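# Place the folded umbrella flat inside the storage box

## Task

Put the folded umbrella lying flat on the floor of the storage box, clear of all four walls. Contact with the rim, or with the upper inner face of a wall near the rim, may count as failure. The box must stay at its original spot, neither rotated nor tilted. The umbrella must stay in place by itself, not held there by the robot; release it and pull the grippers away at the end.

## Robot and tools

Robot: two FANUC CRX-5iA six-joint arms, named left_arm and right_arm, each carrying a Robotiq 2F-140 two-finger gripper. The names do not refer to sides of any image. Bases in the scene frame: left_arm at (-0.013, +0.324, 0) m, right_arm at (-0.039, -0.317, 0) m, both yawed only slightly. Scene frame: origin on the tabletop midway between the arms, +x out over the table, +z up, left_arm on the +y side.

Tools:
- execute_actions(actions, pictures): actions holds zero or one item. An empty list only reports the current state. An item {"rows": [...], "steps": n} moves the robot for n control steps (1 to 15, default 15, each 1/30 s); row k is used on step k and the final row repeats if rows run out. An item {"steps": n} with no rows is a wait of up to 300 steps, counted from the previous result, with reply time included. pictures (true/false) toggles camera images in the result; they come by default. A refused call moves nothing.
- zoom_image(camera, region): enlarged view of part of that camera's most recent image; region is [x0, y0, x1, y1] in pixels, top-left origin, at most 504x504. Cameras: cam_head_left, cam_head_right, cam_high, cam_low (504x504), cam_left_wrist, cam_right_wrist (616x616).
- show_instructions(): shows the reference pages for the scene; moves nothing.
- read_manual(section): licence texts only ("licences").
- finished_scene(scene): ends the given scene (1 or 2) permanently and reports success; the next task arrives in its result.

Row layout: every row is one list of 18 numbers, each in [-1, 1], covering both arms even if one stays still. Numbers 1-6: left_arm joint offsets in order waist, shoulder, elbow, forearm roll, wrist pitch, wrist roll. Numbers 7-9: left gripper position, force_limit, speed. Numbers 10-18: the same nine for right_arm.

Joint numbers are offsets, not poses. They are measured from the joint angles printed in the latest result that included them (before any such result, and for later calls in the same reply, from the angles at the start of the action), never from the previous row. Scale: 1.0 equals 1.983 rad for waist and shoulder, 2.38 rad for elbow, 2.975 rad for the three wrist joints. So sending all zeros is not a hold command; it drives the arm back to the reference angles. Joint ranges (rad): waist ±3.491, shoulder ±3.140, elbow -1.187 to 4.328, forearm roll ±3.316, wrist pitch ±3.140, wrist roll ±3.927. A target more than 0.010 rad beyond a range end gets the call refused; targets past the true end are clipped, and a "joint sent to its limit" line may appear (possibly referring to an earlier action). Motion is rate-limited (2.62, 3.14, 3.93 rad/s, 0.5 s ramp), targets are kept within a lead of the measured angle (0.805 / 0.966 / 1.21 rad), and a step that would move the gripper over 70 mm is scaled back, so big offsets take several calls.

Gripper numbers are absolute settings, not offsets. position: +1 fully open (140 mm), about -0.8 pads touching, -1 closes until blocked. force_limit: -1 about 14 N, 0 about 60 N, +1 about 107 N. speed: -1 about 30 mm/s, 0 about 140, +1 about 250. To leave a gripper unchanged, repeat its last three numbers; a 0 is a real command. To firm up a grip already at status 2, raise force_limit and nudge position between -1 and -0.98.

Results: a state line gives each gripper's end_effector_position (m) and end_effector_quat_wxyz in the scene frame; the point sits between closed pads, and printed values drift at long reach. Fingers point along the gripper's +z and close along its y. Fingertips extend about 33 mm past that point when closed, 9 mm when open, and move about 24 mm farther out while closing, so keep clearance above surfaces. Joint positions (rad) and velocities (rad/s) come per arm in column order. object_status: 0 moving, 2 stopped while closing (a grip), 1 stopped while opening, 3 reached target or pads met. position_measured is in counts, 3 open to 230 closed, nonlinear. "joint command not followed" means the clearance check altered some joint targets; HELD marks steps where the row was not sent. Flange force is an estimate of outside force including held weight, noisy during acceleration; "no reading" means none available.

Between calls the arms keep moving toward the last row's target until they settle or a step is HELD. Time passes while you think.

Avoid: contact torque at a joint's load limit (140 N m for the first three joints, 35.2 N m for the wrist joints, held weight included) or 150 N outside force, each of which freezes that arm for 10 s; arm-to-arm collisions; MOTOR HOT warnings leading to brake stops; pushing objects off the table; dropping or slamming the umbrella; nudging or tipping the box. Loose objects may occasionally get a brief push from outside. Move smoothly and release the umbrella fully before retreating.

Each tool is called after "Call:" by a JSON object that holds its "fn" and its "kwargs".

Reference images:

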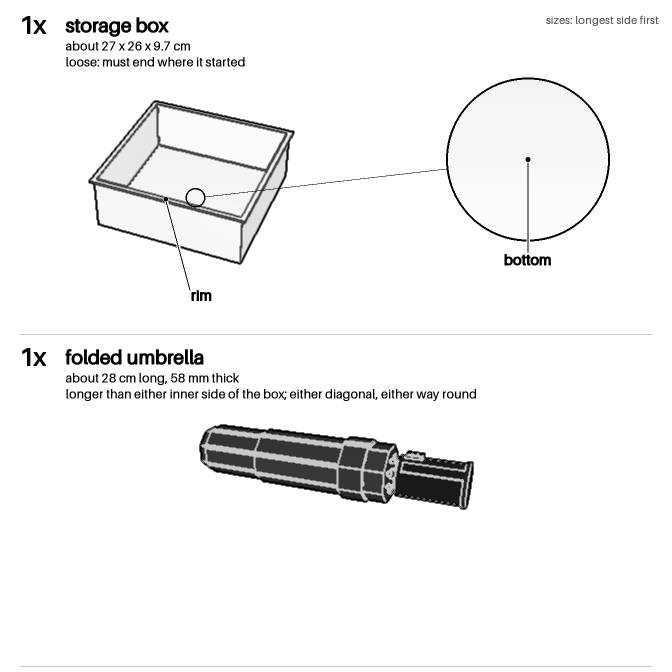

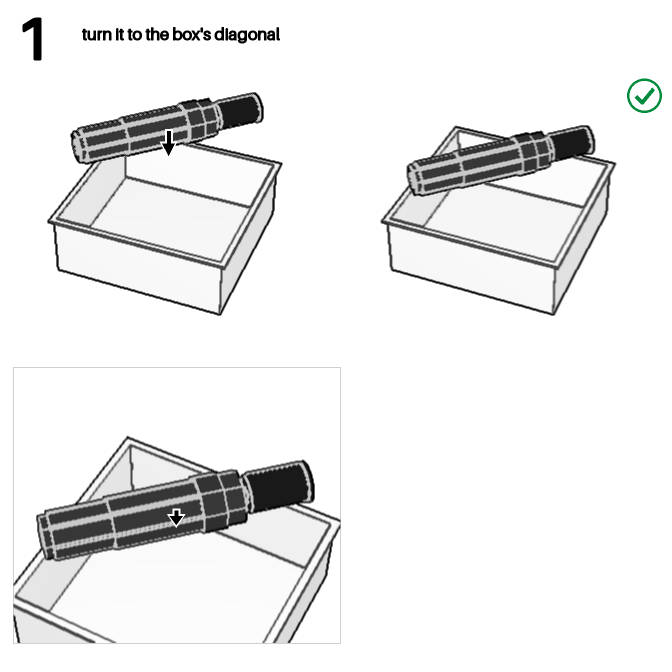

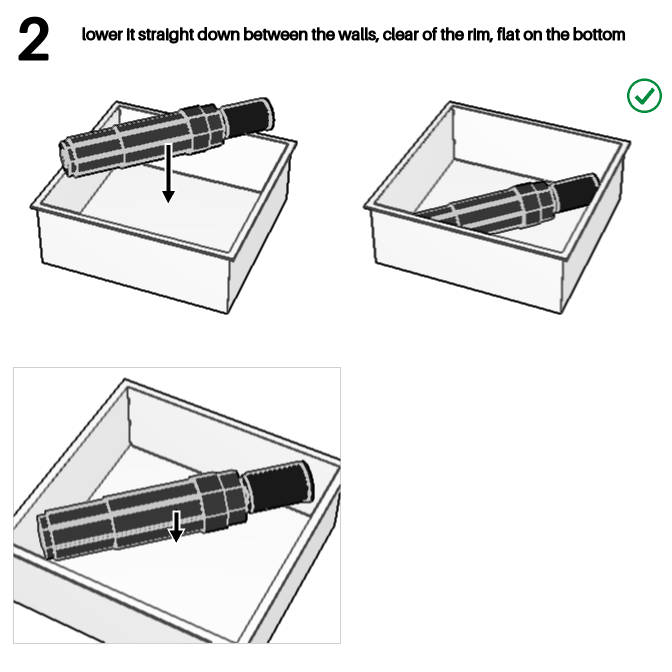

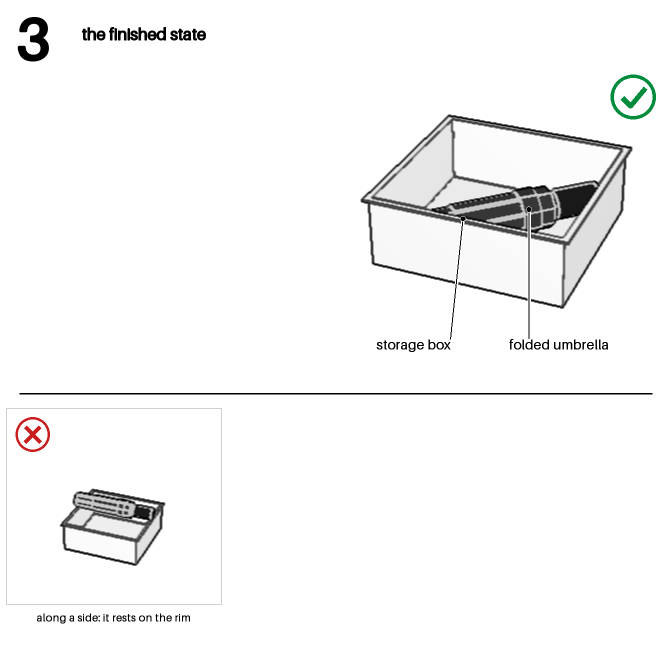

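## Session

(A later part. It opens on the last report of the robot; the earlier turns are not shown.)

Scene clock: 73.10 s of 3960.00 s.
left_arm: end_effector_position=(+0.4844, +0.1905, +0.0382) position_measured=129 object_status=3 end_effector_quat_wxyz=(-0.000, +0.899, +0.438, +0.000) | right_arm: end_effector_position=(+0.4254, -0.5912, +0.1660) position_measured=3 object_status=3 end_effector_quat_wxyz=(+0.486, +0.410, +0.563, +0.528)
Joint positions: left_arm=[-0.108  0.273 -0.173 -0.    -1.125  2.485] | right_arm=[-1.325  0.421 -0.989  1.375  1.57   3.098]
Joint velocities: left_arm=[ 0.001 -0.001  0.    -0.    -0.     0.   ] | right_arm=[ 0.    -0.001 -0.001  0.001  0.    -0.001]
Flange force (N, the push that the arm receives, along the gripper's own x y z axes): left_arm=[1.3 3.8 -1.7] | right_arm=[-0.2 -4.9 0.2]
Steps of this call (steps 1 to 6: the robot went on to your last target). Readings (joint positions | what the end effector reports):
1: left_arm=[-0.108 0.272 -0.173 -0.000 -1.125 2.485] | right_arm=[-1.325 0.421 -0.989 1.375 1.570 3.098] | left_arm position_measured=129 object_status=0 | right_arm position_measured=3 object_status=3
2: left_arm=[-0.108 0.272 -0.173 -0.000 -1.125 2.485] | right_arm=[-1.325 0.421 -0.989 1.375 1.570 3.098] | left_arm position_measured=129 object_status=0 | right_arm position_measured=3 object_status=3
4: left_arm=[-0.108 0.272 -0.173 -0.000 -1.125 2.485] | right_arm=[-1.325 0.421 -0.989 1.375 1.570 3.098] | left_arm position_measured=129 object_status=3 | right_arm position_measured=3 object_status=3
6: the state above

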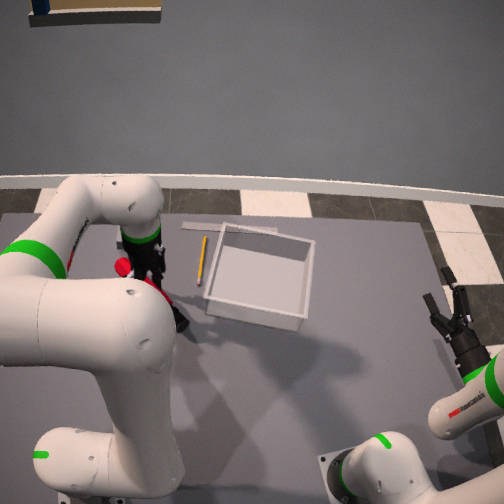

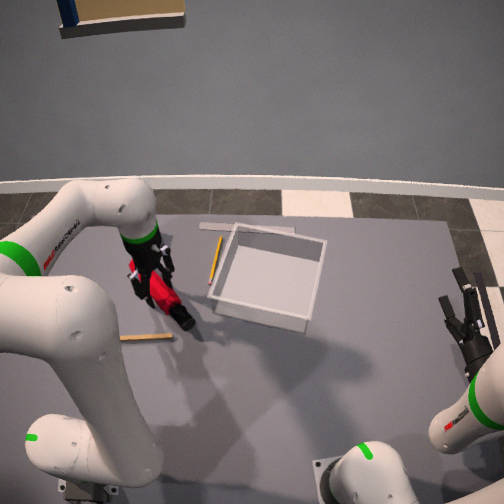

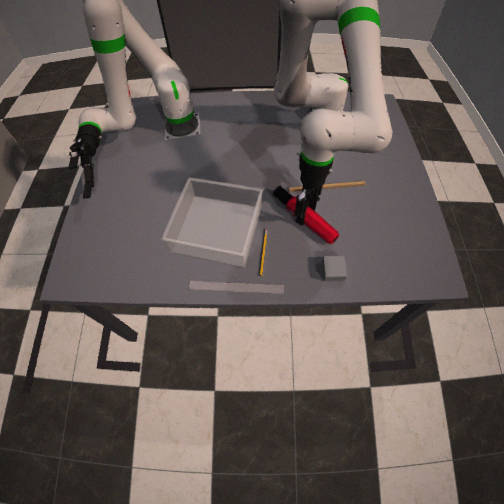

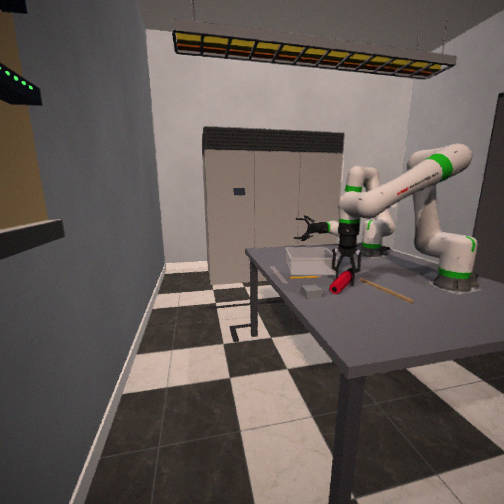

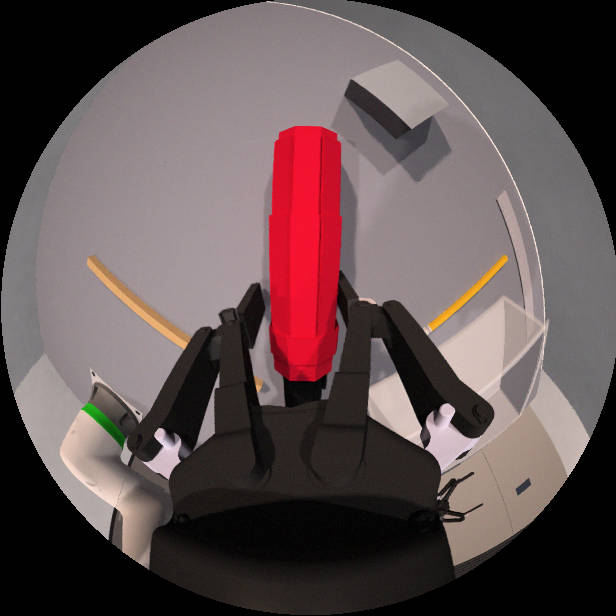

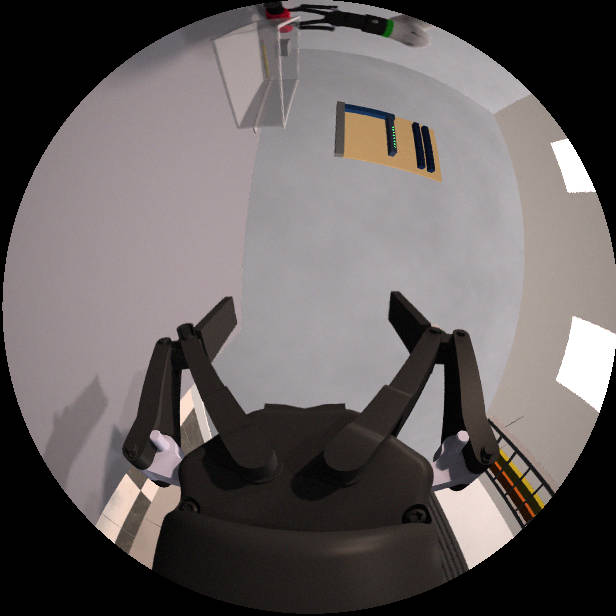

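Call:
{"fn": "execute_actions", "kwargs": {"actions": [{"rows":[[0,0,0,0,0,0,-1,0.2,0,0,0,0,0,0,0,1,0,0]],"steps":12}]}}

Call:
{"fn": "zoom_image", "kwargs": {"camera": "cam_high", "region": [150,160,360,280]}}

Scene clock: 76.87 s of 3960.00 s.
left_arm: end_effector_position=(+0.4845, +0.1905, +0.0382) position_measured=168 object_status=0 end_effector_quat_wxyz=(-0.000, +0.899, +0.438, +0.000) | right_arm: end_effector_position=(+0.4254, -0.5912, +0.1660) position_measured=3 object_status=3 end_effector_quat_wxyz=(+0.486, +0.410, +0.563, +0.528)
Joint positions: left_arm=[-0.108  0.273 -0.172 -0.    -1.125  2.485] | right_arm=[-1.325  0.421 -0.989  1.375  1.57   3.098]
Joint velocities: left_arm=[ 0.001 -0.001  0.     0.001  0.    -0.   ] | right_arm=[-0.     0.    -0.    -0.     0.001  0.001]
Flange force (N, the push that the arm receives, along the gripper's own x y z axes): left_arm=[-0.7 3.1 -14.5] | right_arm=[0.7 -3.2 3.0]
Steps of this call (steps 1 to 15: the robot went on to your last target; steps 16 to 90: nothing new was sent; then 0.37 s passed at rest; steps 91 to 102: all 12 steps of this action). Readings (joint positions | what the end effector reports):
91: left_arm=[-0.108 0.273 -0.173 -0.000 -1.125 2.485] | right_arm=[-1.325 0.421 -0.989 1.375 1.570 3.098] | left_arm position_measured=129 object_status=0 | right_arm position_measured=3 object_status=3
92: left_arm=[-0.108 0.273 -0.172 -0.000 -1.125 2.485] | right_arm=[-1.325 0.421 -0.989 1.375 1.570 3.098] | left_arm position_measured=131 object_status=0 | right_arm position_measured=3 object_status=3
94: left_arm=[-0.108 0.273 -0.172 -0.000 -1.125 2.485] | right_arm=[-1.325 0.421 -0.989 1.375 1.570 3.098] | left_arm position_measured=146 object_status=0 | right_arm position_measured=3 object_status=3
98: left_arm=[-0.108 0.273 -0.172 -0.000 -1.125 2.485] | right_arm=[-1.325 0.421 -0.989 1.375 1.570 3.098] | left_arm position_measured=168 object_status=0 | right_arm position_measured=3 object_status=3
102: the state above

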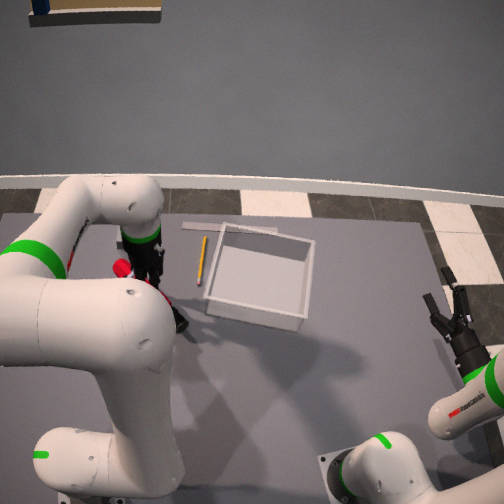

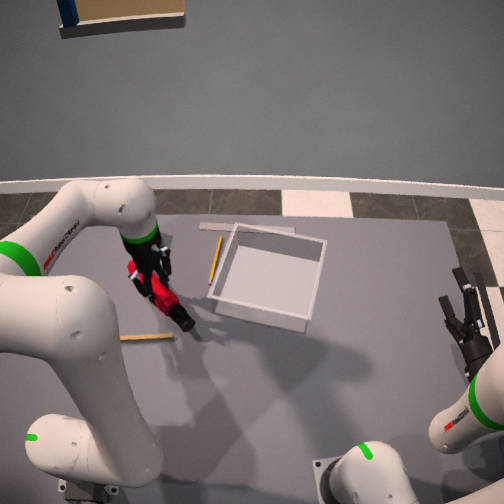

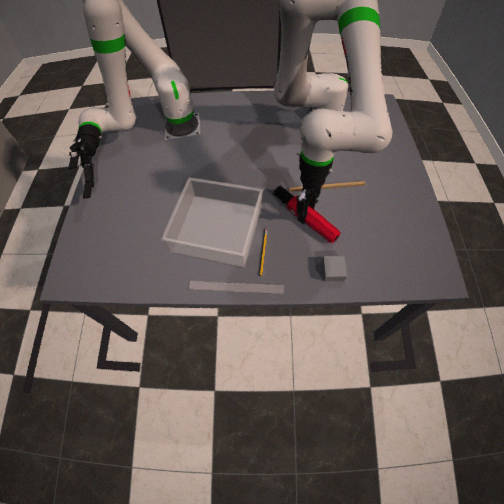

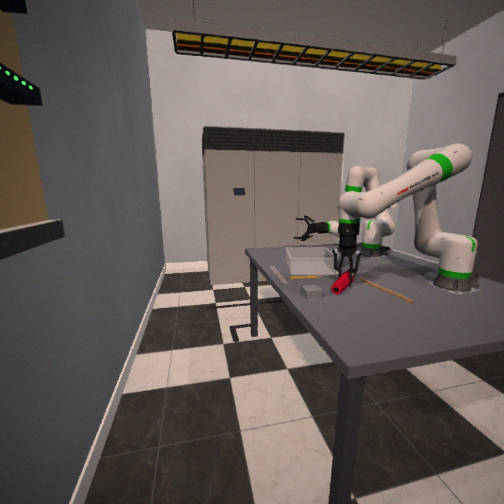

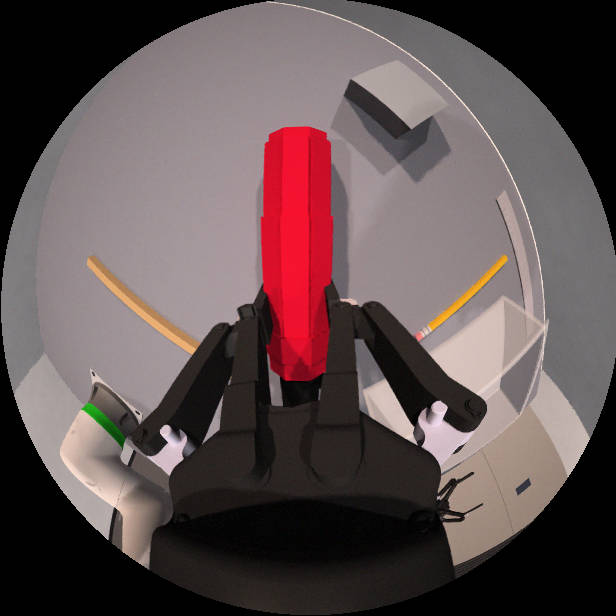

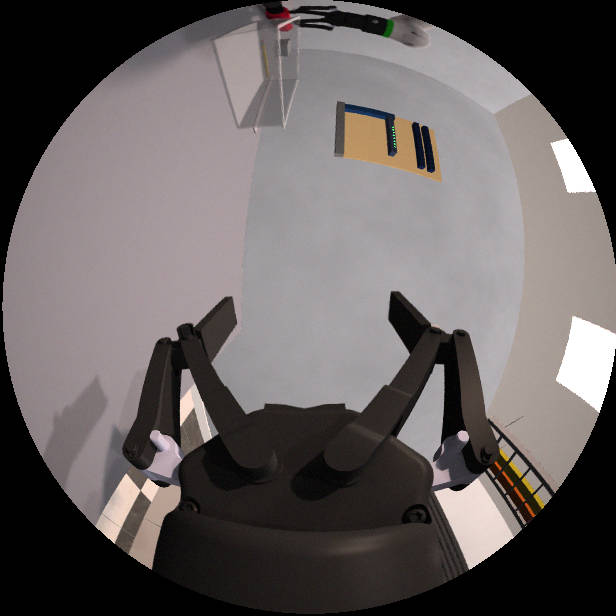

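Region (150, 160, 360, 280) of cam_high's 504x504 image, scaled by 2.400, with more detail than that image has; it fills the top 288 rows of this view, and the rest is white.

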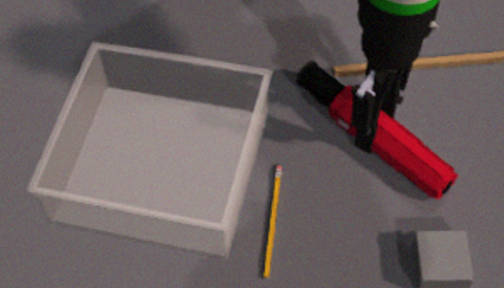

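Call:
{"fn": "execute_actions", "kwargs": {"actions": [{"rows":[[0,-0.0028,0.0035,0,-0.0046,0,-1,0.2,0,0,0,0,0,0,0,1,0,0]],"steps":12}], "pictures": false}}

Scene clock: 81.90 s of 3960.00 s.
left_arm: end_effector_position=(+0.4849, +0.1905, +0.0442) position_measured=169 object_status=2 end_effector_quat_wxyz=(+0.000, +0.899, +0.438, +0.000) | right_arm: end_effector_position=(+0.4254, -0.5912, +0.1660) position_measured=3 object_status=3 end_effector_quat_wxyz=(+0.486, +0.410, +0.563, +0.528)
Joint positions: left_arm=[-0.108  0.267 -0.164 -0.    -1.139  2.485] | right_arm=[-1.325  0.421 -0.989  1.375  1.57   3.098]
Joint velocities: left_arm=[ 0.001  0.001  0.001 -0.    -0.    -0.001] | right_arm=[ 0.     0.    -0.    -0.002 -0.001 -0.   ]
Flange force (N, the push that the arm receives, along the gripper's own x y z axes): left_arm=[0.9 3.0 1.8] | right_arm=[0.4 -5.3 0.7]
Steps of this call (steps 1 to 15: the robot went on to your last target; steps 16 to 90: nothing new was sent; then 1.63 s passed at rest; steps 91 to 102: all 12 steps of this action). Readings (joint positions | what the end effector reports):
91: left_arm=[-0.108 0.272 -0.173 -0.000 -1.125 2.485] | right_arm=[-1.325 0.421 -0.989 1.375 1.570 3.098] | left_arm position_measured=168 object_status=2 | right_arm position_measured=3 object_status=3
92: left_arm=[-0.108 0.271 -0.172 -0.000 -1.128 2.485] | right_arm=[-1.325 0.421 -0.989 1.375 1.570 3.098] | left_arm position_measured=168 object_status=2 | right_arm position_measured=3 object_status=3
94: left_arm=[-0.108 0.268 -0.166 -0.000 -1.136 2.485] | right_arm=[-1.325 0.421 -0.989 1.375 1.570 3.098] | left_arm position_measured=169 object_status=2 | right_arm position_measured=3 object_status=3
98: left_arm=[-0.108 0.267 -0.164 -0.000 -1.139 2.485] | right_arm=[-1.325 0.421 -0.989 1.375 1.570 3.098] | left_arm position_measured=169 object_status=2 | right_arm position_measured=3 object_status=3
102: the state above

Call:
{"fn": "execute_actions", "kwargs": {"actions": [{"rows":[[0,-0.0243,0.0544,0,-0.06,0,-1,0.2,0,0,0,0,0,0,0,1,0,0],[0,-0.0243,0.0544,0,-0.06,0,-1,0.2,0,0,0,0,0,0,0,1,0,0],[0,-0.0243,0.0544,0,-0.06,0,-1,0.2,0,0,0,0,0,0,0,1,0,0],[0,-0.0486,0.1088,0,-0.1197,0,-1,0.2,0,0,0,0,0,0,0,1,0,0]],"steps":15}], "pictures": false}}

Call:
{"fn": "execute_actions", "kwargs": {"actions": [{"steps":8}], "pictures": false}}

Scene clock: 100.47 s of 3960.00 s.
left_arm: end_effector_position=(+0.4848, +0.1906, +0.1968) position_measured=169 object_status=2 end_effector_quat_wxyz=(-0.000, +0.899, +0.438, +0.000) | right_arm: end_effector_position=(+0.4254, -0.5912, +0.1660) position_measured=3 object_status=3 end_effector_quat_wxyz=(+0.486, +0.410, +0.563, +0.528)
Joint positions: left_arm=[-0.108  0.172  0.09  -0.    -1.488  2.485] | right_arm=[-1.325  0.421 -0.989  1.375  1.57   3.098]
Joint velocities: left_arm=[ 0.    -0.071  0.191  0.001 -0.265 -0.   ] | right_arm=[-0.     0.     0.    -0.001 -0.001 -0.   ]
Flange force (N, the push that the arm receives, along the gripper's own x y z axes): left_arm=[-4.1 -6.9 -17.7] | right_arm=[0.1 -4.5 2.3]
Steps of this call (steps 1 to 15: the robot went on to your last target; steps 16 to 90: nothing new was sent; then 15.07 s passed at rest; steps 91 to 105: all 15 steps of this action). Readings (joint positions | what the end effector reports):
91: left_arm=[-0.108 0.267 -0.164 -0.000 -1.139 2.485] | right_arm=[-1.325 0.421 -0.989 1.375 1.570 3.098] | left_arm position_measured=169 object_status=2 | right_arm position_measured=3 object_status=3
92: left_arm=[-0.108 0.266 -0.162 -0.000 -1.142 2.485] | right_arm=[-1.325 0.421 -0.989 1.375 1.570 3.098] | left_arm position_measured=169 object_status=2 | right_arm position_measured=3 object_status=3
94: left_arm=[-0.108 0.258 -0.139 -0.001 -1.174 2.485] | right_arm=[-1.325 0.421 -0.989 1.375 1.570 3.098] | left_arm position_measured=169 object_status=2 | right_arm position_measured=3 object_status=3
98: left_arm=[-0.108 0.222 -0.043 -0.001 -1.304 2.485] | right_arm=[-1.325 0.421 -0.989 1.375 1.570 3.098] | left_arm position_measured=169 object_status=2 | right_arm position_measured=3 object_status=3
105: the state above

Scene clock: 100.73 s of 3960.00 s.
left_arm: end_effector_position=(+0.4841, +0.1906, +0.1998) position_measured=169 object_status=2 end_effector_quat_wxyz=(-0.000, +0.899, +0.438, +0.000) | right_arm: end_effector_position=(+0.4254, -0.5912, +0.1660) position_measured=3 object_status=3 end_effector_quat_wxyz=(+0.486, +0.410, +0.563, +0.528)
Joint positions: left_arm=[-0.108  0.171  0.095 -0.    -1.495  2.485] | right_arm=[-1.325  0.421 -0.989  1.375  1.57   3.098]
Joint velocities: left_arm=[ 0.    -0.001  0.001  0.001 -0.     0.   ] | right_arm=[0.001 0.    0.    0.    0.    0.   ]
Flange force (N, the push that the arm receives, along the gripper's own x y z axes): left_arm=[1.9 6.2 -0.2] | right_arm=[0.5 -5.0 3.3]
Steps of this call (steps 1 to 8: the robot went on to your last target). Readings (joint positions | what the end effector reports):
1: left_arm=[-0.108 0.171 0.093 -0.000 -1.493 2.485] | right_arm=[-1.325 0.421 -0.989 1.375 1.570 3.098] | left_arm position_measured=169 object_status=2 | right_arm position_measured=3 object_status=3
2: left_arm=[-0.108 0.171 0.094 -0.000 -1.494 2.485] | right_arm=[-1.325 0.421 -0.989 1.375 1.570 3.098] | left_arm position_measured=169 object_status=2 | right_arm position_measured=3 object_status=3
4: left_arm=[-0.108 0.171 0.094 -0.000 -1.495 2.485] | right_arm=[-1.325 0.421 -0.989 1.375 1.570 3.098] | left_arm position_measured=169 object_status=2 | right_arm position_measured=3 object_status=3
8: the state above

Call:
{"fn": "execute_actions", "kwargs": {"actions": [{"rows":[[-0.065,0.0634,0.0733,0,-0.0164,0.0153,-1,0.2,0,0,0,0,0,0,0,1,0,0],[-0.065,0.0634,0.0733,0,-0.0164,0.0153,-1,0.2,0,0,0,0,0,0,0,1,0,0],[-0.065,0.0634,0.0733,0,-0.0164,0.0153,-1,0.2,0,0,0,0,0,0,0,1,0,0],[-0.13,0.1268,0.1467,0,-0.0328,0.0306,-1,0.2,0,0,0,0,0,0,0,1,0,0],[-0.13,0.1268,0.1467,0,-0.0328,0.0306,-1,0.2,0,0,0,0,0,0,0,1,0,0],[-0.13,0.1268,0.1467,0,-0.0328,0.0306,-1,0.2,0,0,0,0,0,0,0,1,0,0],[-0.195,0.19,0.22,0,-0.049,0.046,-1,0.2,0,0,0,0,0,0,0,1,0,0],[-0.195,0.19,0.22,0,-0.049,0.046,-1,0.2,0,0,0,0,0,0,0,1,0,0],[-0.195,0.19,0.22,0,-0.049,0.046,-1,0.2,0,0,0,0,0,0,0,1,0,0],[-0.2592,0.2536,0.2933,0,-0.0655,0.0612,-1,0.2,0,0,0,0,0,0,0,1,0,0]],"steps":15}], "pictures": false}}

Call:
{"fn": "execute_actions", "kwargs": {"actions": [{"steps":20}]}}

Scene clock: 109.87 s of 3960.00 s.
left_arm: end_effector_position=(+0.5299, +0.0429, +0.2118) position_measured=169 object_status=2 end_effector_quat_wxyz=(-0.000, +0.932, +0.362, +0.000) | right_arm: end_effector_position=(+0.4254, -0.5912, +0.1660) position_measured=3 object_status=3 end_effector_quat_wxyz=(+0.486, +0.410, +0.563, +0.528)
Joint positions: left_arm=[-0.364  0.421  0.442 -0.    -1.592  2.575] | right_arm=[-1.325  0.421 -0.989  1.375  1.57   3.098]
Joint velocities: left_arm=[-0.62   0.607  0.842  0.001 -0.233  0.216] | right_arm=[ 0.001  0.    -0.     0.001  0.001 -0.001]
Flange force (N, the push that the arm receives, along the gripper's own x y z axes): left_arm=[3.1 5.7 -0.4] | right_arm=[-0.5 -5.9 1.3]
Steps of this call (steps 1 to 15: the robot went on to your last target; steps 16 to 90: nothing new was sent; then 5.63 s passed at rest; steps 91 to 105: all 15 steps of this action). Readings (joint positions | what the end effector reports):
91: left_arm=[-0.108 0.171 0.095 -0.000 -1.495 2.485] | right_arm=[-1.325 0.421 -0.989 1.375 1.570 3.098] | left_arm position_measured=169 object_status=2 | right_arm position_measured=3 object_status=3
92: left_arm=[-0.110 0.172 0.097 -0.000 -1.496 2.485] | right_arm=[-1.325 0.421 -0.989 1.375 1.570 3.098] | left_arm position_measured=169 object_status=2 | right_arm position_measured=3 object_status=3
94: left_arm=[-0.128 0.190 0.123 -0.000 -1.503 2.492] | right_arm=[-1.325 0.421 -0.989 1.375 1.570 3.098] | left_arm position_measured=169 object_status=2 | right_arm position_measured=3 object_status=3
98: left_arm=[-0.215 0.274 0.239 -0.000 -1.535 2.522] | right_arm=[-1.325 0.421 -0.989 1.375 1.570 3.098] | left_arm position_measured=169 object_status=2 | right_arm position_measured=3 object_status=3
105: the state above

Scene clock: 110.53 s of 3960.00 s.
left_arm: end_effector_position=(+0.5144, -0.1285, +0.2000) position_measured=169 object_status=2 end_effector_quat_wxyz=(-0.000, +0.959, +0.284, +0.000) | right_arm: end_effector_position=(+0.4254, -0.5912, +0.1660) position_measured=3 object_status=3 end_effector_quat_wxyz=(+0.486, +0.410, +0.563, +0.528)
Joint positions: left_arm=[-0.622  0.674  0.793 -0.    -1.69   2.667] | right_arm=[-1.325  0.421 -0.989  1.375  1.57   3.098]
Joint velocities: left_arm=[-0.002  0.002  0.001 -0.001 -0.     0.001] | right_arm=[ 0.001  0.001 -0.    -0.     0.001 -0.   ]
Flange force (N, the push that the arm receives, along the gripper's own x y z axes): left_arm=[-1.2 0.8 2.3] | right_arm=[0.0 -5.2 1.2]
Steps of this call (steps 1 to 20: the robot went on to your last target). Readings (joint positions | what the end effector reports):
1: left_arm=[-0.385 0.442 0.471 -0.000 -1.600 2.583] | right_arm=[-1.325 0.421 -0.989 1.375 1.570 3.098] | left_arm position_measured=169 object_status=2 | right_arm position_measured=3 object_status=3
2: left_arm=[-0.406 0.462 0.499 -0.000 -1.608 2.590] | right_arm=[-1.325 0.421 -0.989 1.375 1.570 3.098] | left_arm position_measured=169 object_status=2 | right_arm position_measured=3 object_status=3
4: left_arm=[-0.447 0.502 0.555 -0.000 -1.623 2.605] | right_arm=[-1.325 0.421 -0.989 1.375 1.570 3.098] | left_arm position_measured=169 object_status=2 | right_arm position_measured=3 object_status=3
8: left_arm=[-0.528 0.582 0.665 -0.000 -1.654 2.633] | right_arm=[-1.325 0.421 -0.989 1.375 1.570 3.098] | left_arm position_measured=169 object_status=2 | right_arm position_measured=3 object_status=3
20: the state above

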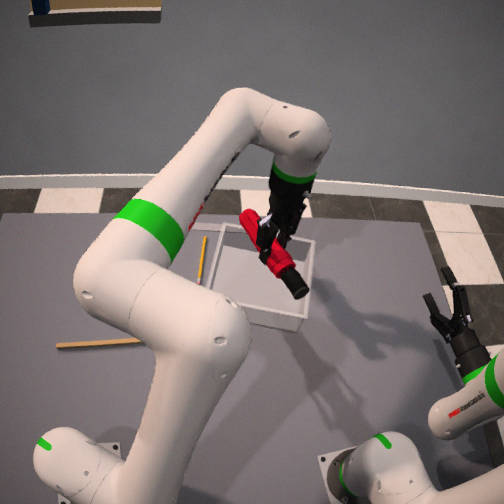

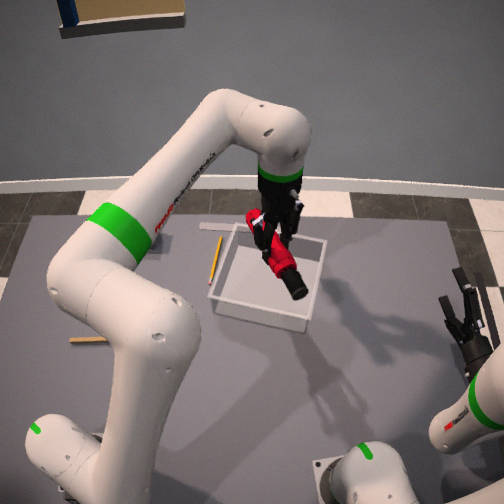

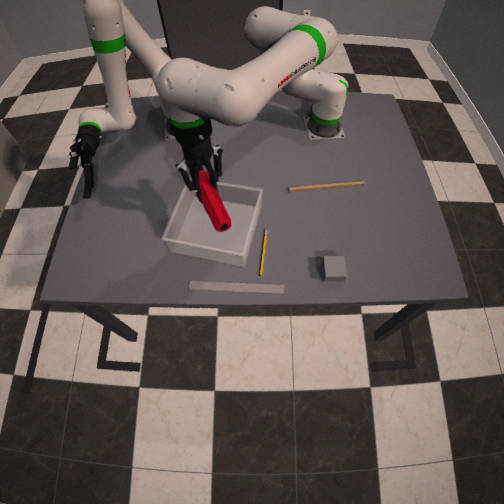

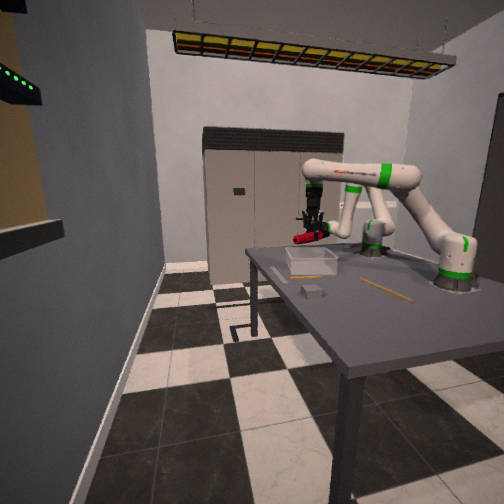

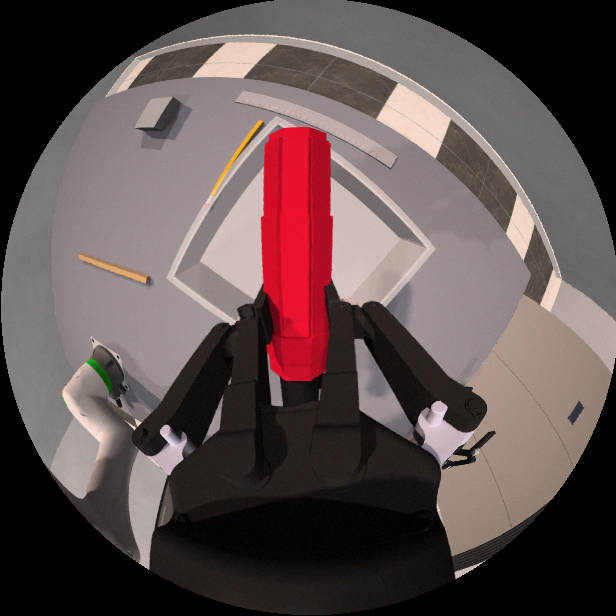

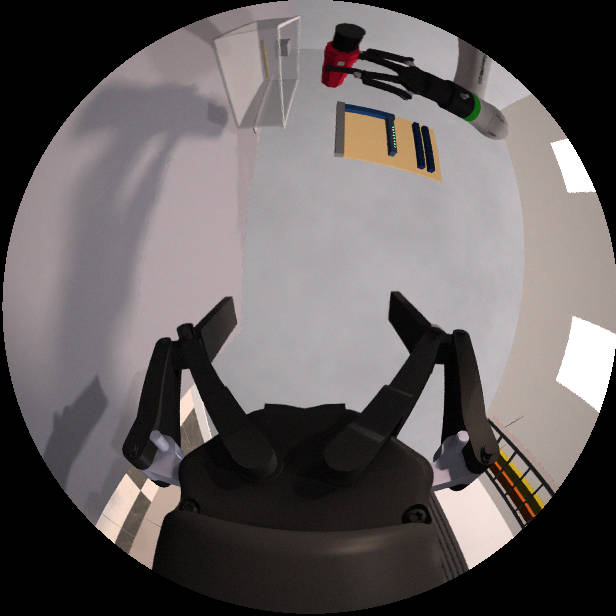

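Call:
{"fn": "execute_actions", "kwargs": {"actions": [{"rows":[[0,-0.0047,-0.0454,0,0.0331,0,-1,0.2,0,0,0,0,0,0,0,1,0,0]],"steps":15}]}}

Call:
{"fn": "zoom_image", "kwargs": {"camera": "cam_high", "region": [130,130,310,290]}}

Call:
{"fn": "zoom_image", "kwargs": {"camera": "cam_head_right", "region": [180,180,360,350]}}

Scene clock: 120.60 s of 3960.00 s.
left_arm: end_effector_position=(+0.5143, -0.1285, +0.1601) position_measured=169 object_status=2 end_effector_quat_wxyz=(-0.000, +0.959, +0.284, +0.000) | right_arm: end_effector_position=(+0.4254, -0.5912, +0.1660) position_measured=3 object_status=3 end_effector_quat_wxyz=(+0.486, +0.410, +0.563, +0.528)
Joint positions: left_arm=[-0.622  0.664  0.685 -0.001 -1.591  2.667] | right_arm=[-1.325  0.421 -0.989  1.375  1.57   3.098]
Joint velocities: left_arm=[-0.001 -0.    -0.001  0.001 -0.     0.   ] | right_arm=[-0.     0.    -0.    -0.     0.001  0.   ]
Flange force (N, the push that the arm receives, along the gripper's own x y z axes): left_arm=[1.4 6.6 0.0] | right_arm=[0.3 -5.5 0.4]
Steps of this call (steps 1 to 15: the robot went on to your last target; steps 16 to 90: nothing new was sent; then 6.57 s passed at rest; steps 91 to 105: all 15 steps of this action). Readings (joint positions | what the end effector reports):
91: left_arm=[-0.622 0.674 0.793 -0.000 -1.690 2.667] | right_arm=[-1.325 0.421 -0.989 1.375 1.570 3.098] | left_arm position_measured=169 object_status=2 | right_arm position_measured=3 object_status=3
92: left_arm=[-0.622 0.674 0.791 -0.000 -1.688 2.667] | right_arm=[-1.325 0.421 -0.989 1.375 1.570 3.098] | left_arm position_measured=169 object_status=2 | right_arm position_measured=3 object_status=3
94: left_arm=[-0.622 0.671 0.766 -0.000 -1.665 2.667] | right_arm=[-1.325 0.421 -0.989 1.375 1.570 3.098] | left_arm position_measured=169 object_status=2 | right_arm position_measured=3 object_status=3
98: left_arm=[-0.622 0.665 0.691 -0.001 -1.597 2.667] | right_arm=[-1.325 0.421 -0.989 1.375 1.570 3.098] | left_arm position_measured=169 object_status=2 | right_arm position_measured=3 object_status=3
105: the state above

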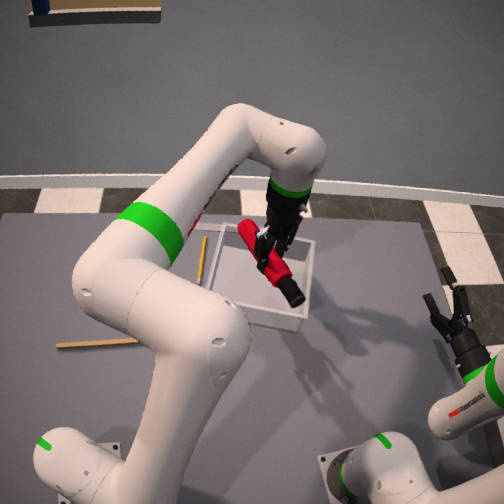

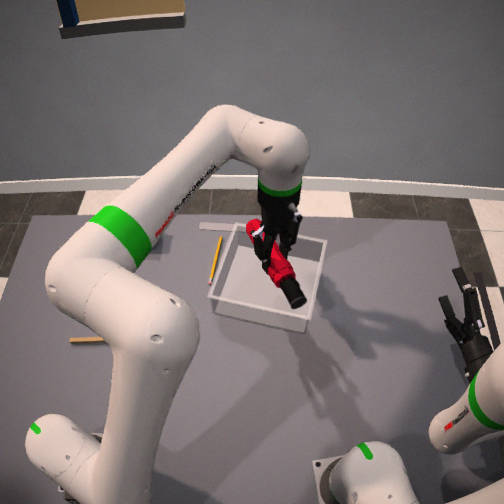

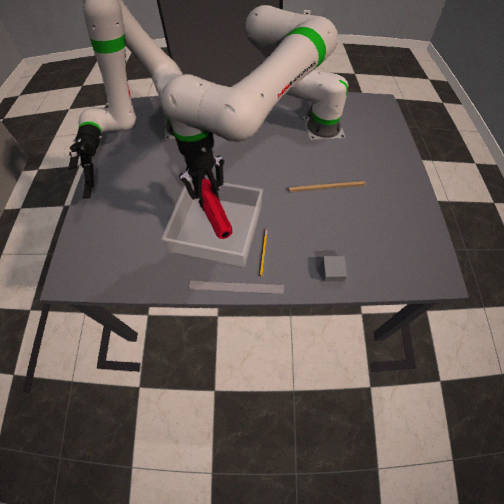

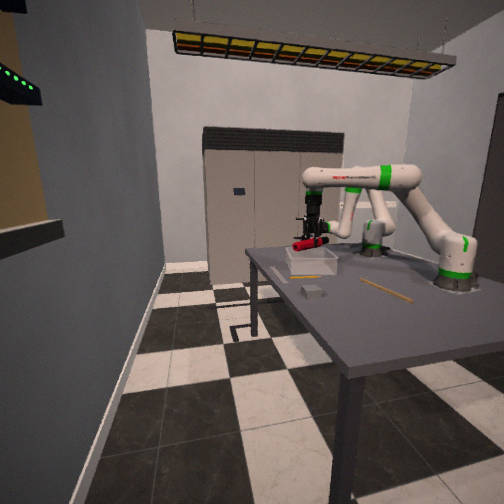

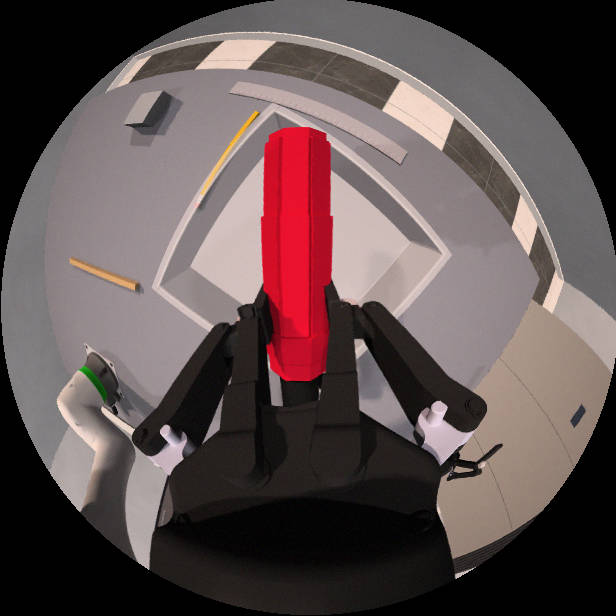

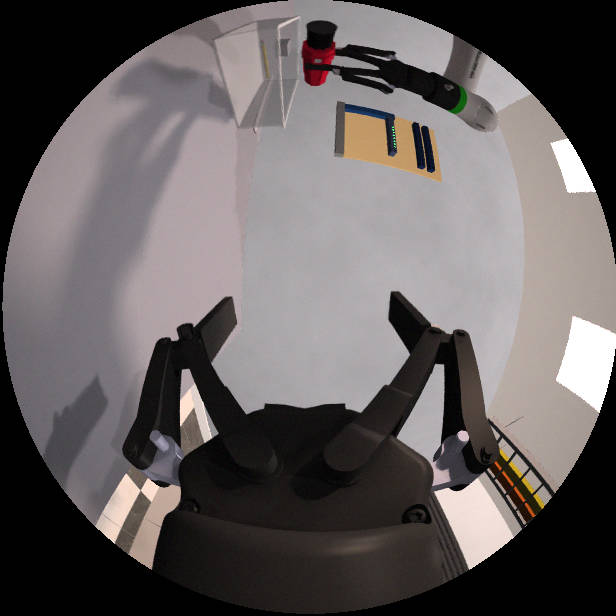

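Region (130, 130, 310, 290) of cam_high's 504x504 image, scaled by 2.800, with more detail than that image has.

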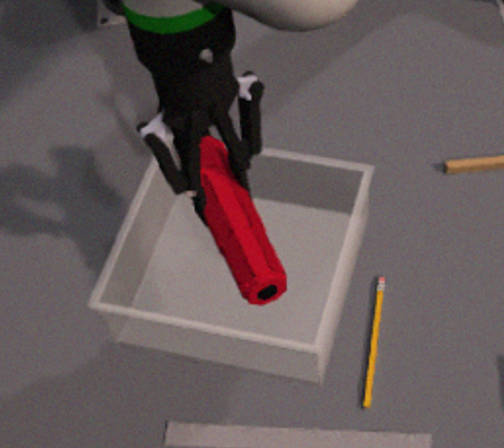

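Region (180, 180, 360, 350) of cam_head_right's 504x504 image, scaled by 2.800, with more detail than that image has.

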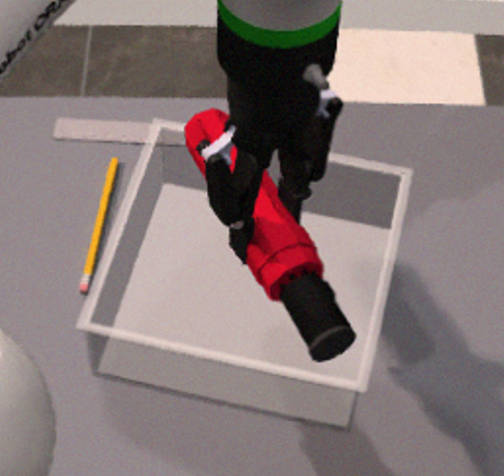

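Call:
{"fn": "execute_actions", "kwargs": {"actions": [{"rows":[[0,0,0,0,0,0.042,-1,0.2,0,0,0,0,0,0,0,1,0,0]],"steps":12}]}}

Call:
{"fn": "zoom_image", "kwargs": {"camera": "cam_high", "region": [130,130,310,290]}}

Call:
{"fn": "zoom_image", "kwargs": {"camera": "cam_head_right", "region": [180,180,360,350]}}

Scene clock: 154.23 s of 3960.00 s.
left_arm: end_effector_position=(+0.5143, -0.1284, +0.1601) position_measured=169 object_status=2 end_effector_quat_wxyz=(-0.000, +0.939, +0.343, +0.000) | right_arm: end_effector_position=(+0.4254, -0.5912, +0.1660) position_measured=3 object_status=3 end_effector_quat_wxyz=(+0.486, +0.410, +0.563, +0.528)
Joint positions: left_arm=[-0.622  0.664  0.685 -0.    -1.591  2.792] | right_arm=[-1.325  0.421 -0.989  1.375  1.57   3.098]
Joint velocities: left_arm=[ 0.    -0.002  0.     0.    -0.     0.003] | right_arm=[ 0.     0.001 -0.     0.    -0.002  0.   ]
Flange force (N, the push that the arm receives, along the gripper's own x y z axes): left_arm=[0.6 3.6 1.1] | right_arm=[1.7 -4.6 0.9]
Steps of this call (steps 1 to 15: the robot went on to your last target; steps 16 to 90: nothing new was sent; then 30.23 s passed at rest; steps 91 to 102: all 12 steps of this action). Readings (joint positions | what the end effector reports):
91: left_arm=[-0.622 0.664 0.685 -0.000 -1.591 2.667] | right_arm=[-1.325 0.421 -0.989 1.375 1.570 3.098] | left_arm position_measured=169 object_status=2 | right_arm position_measured=3 object_status=3
92: left_arm=[-0.622 0.664 0.685 -0.000 -1.591 2.670] | right_arm=[-1.325 0.421 -0.989 1.375 1.570 3.098] | left_arm position_measured=169 object_status=2 | right_arm position_measured=3 object_status=3
94: left_arm=[-0.622 0.664 0.685 -0.000 -1.591 2.702] | right_arm=[-1.325 0.421 -0.989 1.375 1.570 3.098] | left_arm position_measured=169 object_status=2 | right_arm position_measured=3 object_status=3
98: left_arm=[-0.622 0.664 0.685 -0.000 -1.591 2.786] | right_arm=[-1.325 0.421 -0.989 1.375 1.570 3.098] | left_arm position_measured=169 object_status=2 | right_arm position_measured=3 object_status=3
102: the state above

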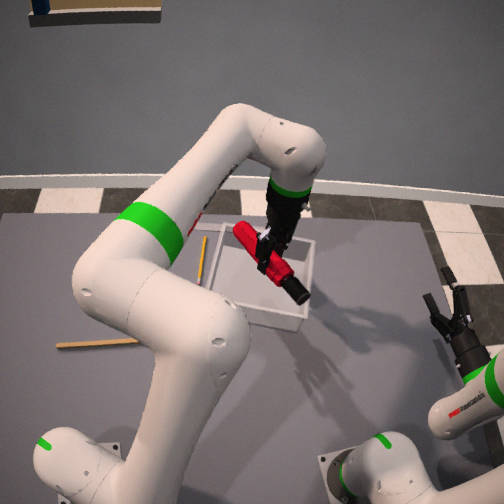

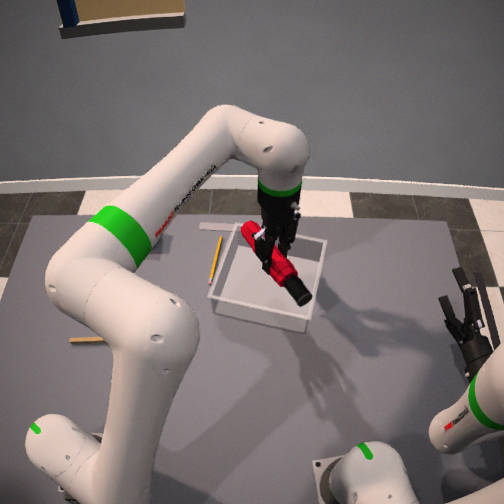

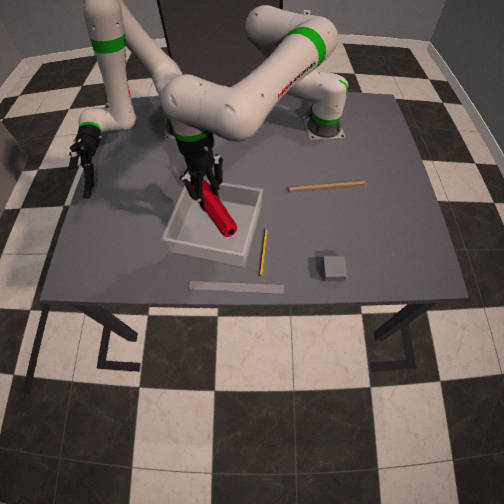

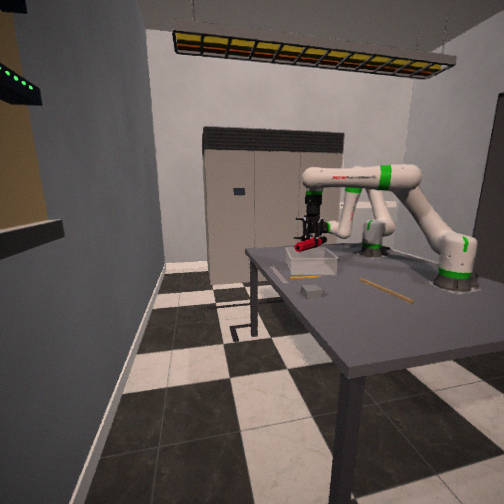

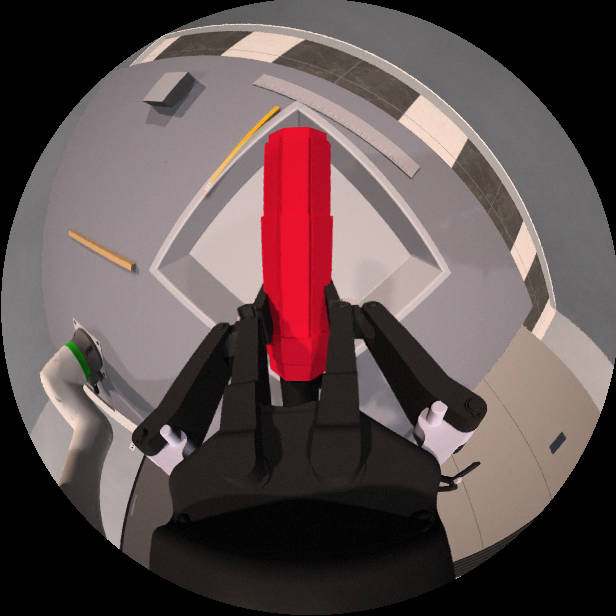

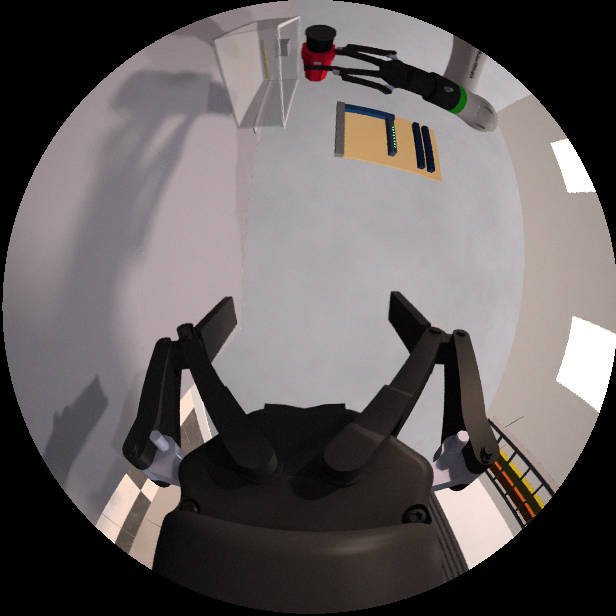

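Region (130, 130, 310, 290) of cam_high's 504x504 image, scaled by 2.800, with more detail than that image has.

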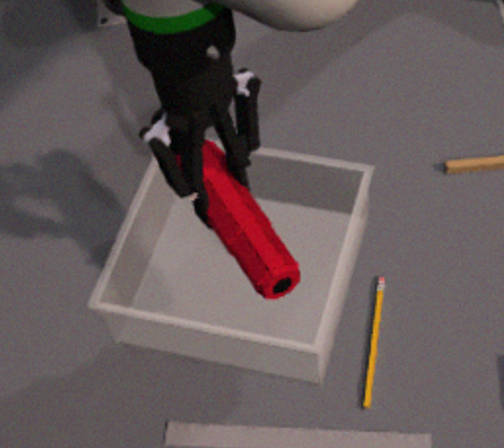

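Region (180, 180, 360, 350) of cam_head_right's 504x504 image, scaled by 2.800, with more detail than that image has.

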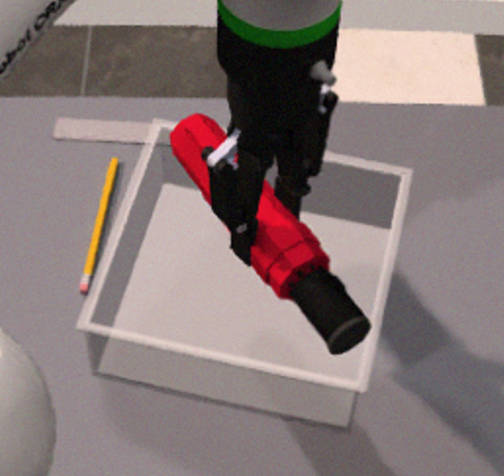

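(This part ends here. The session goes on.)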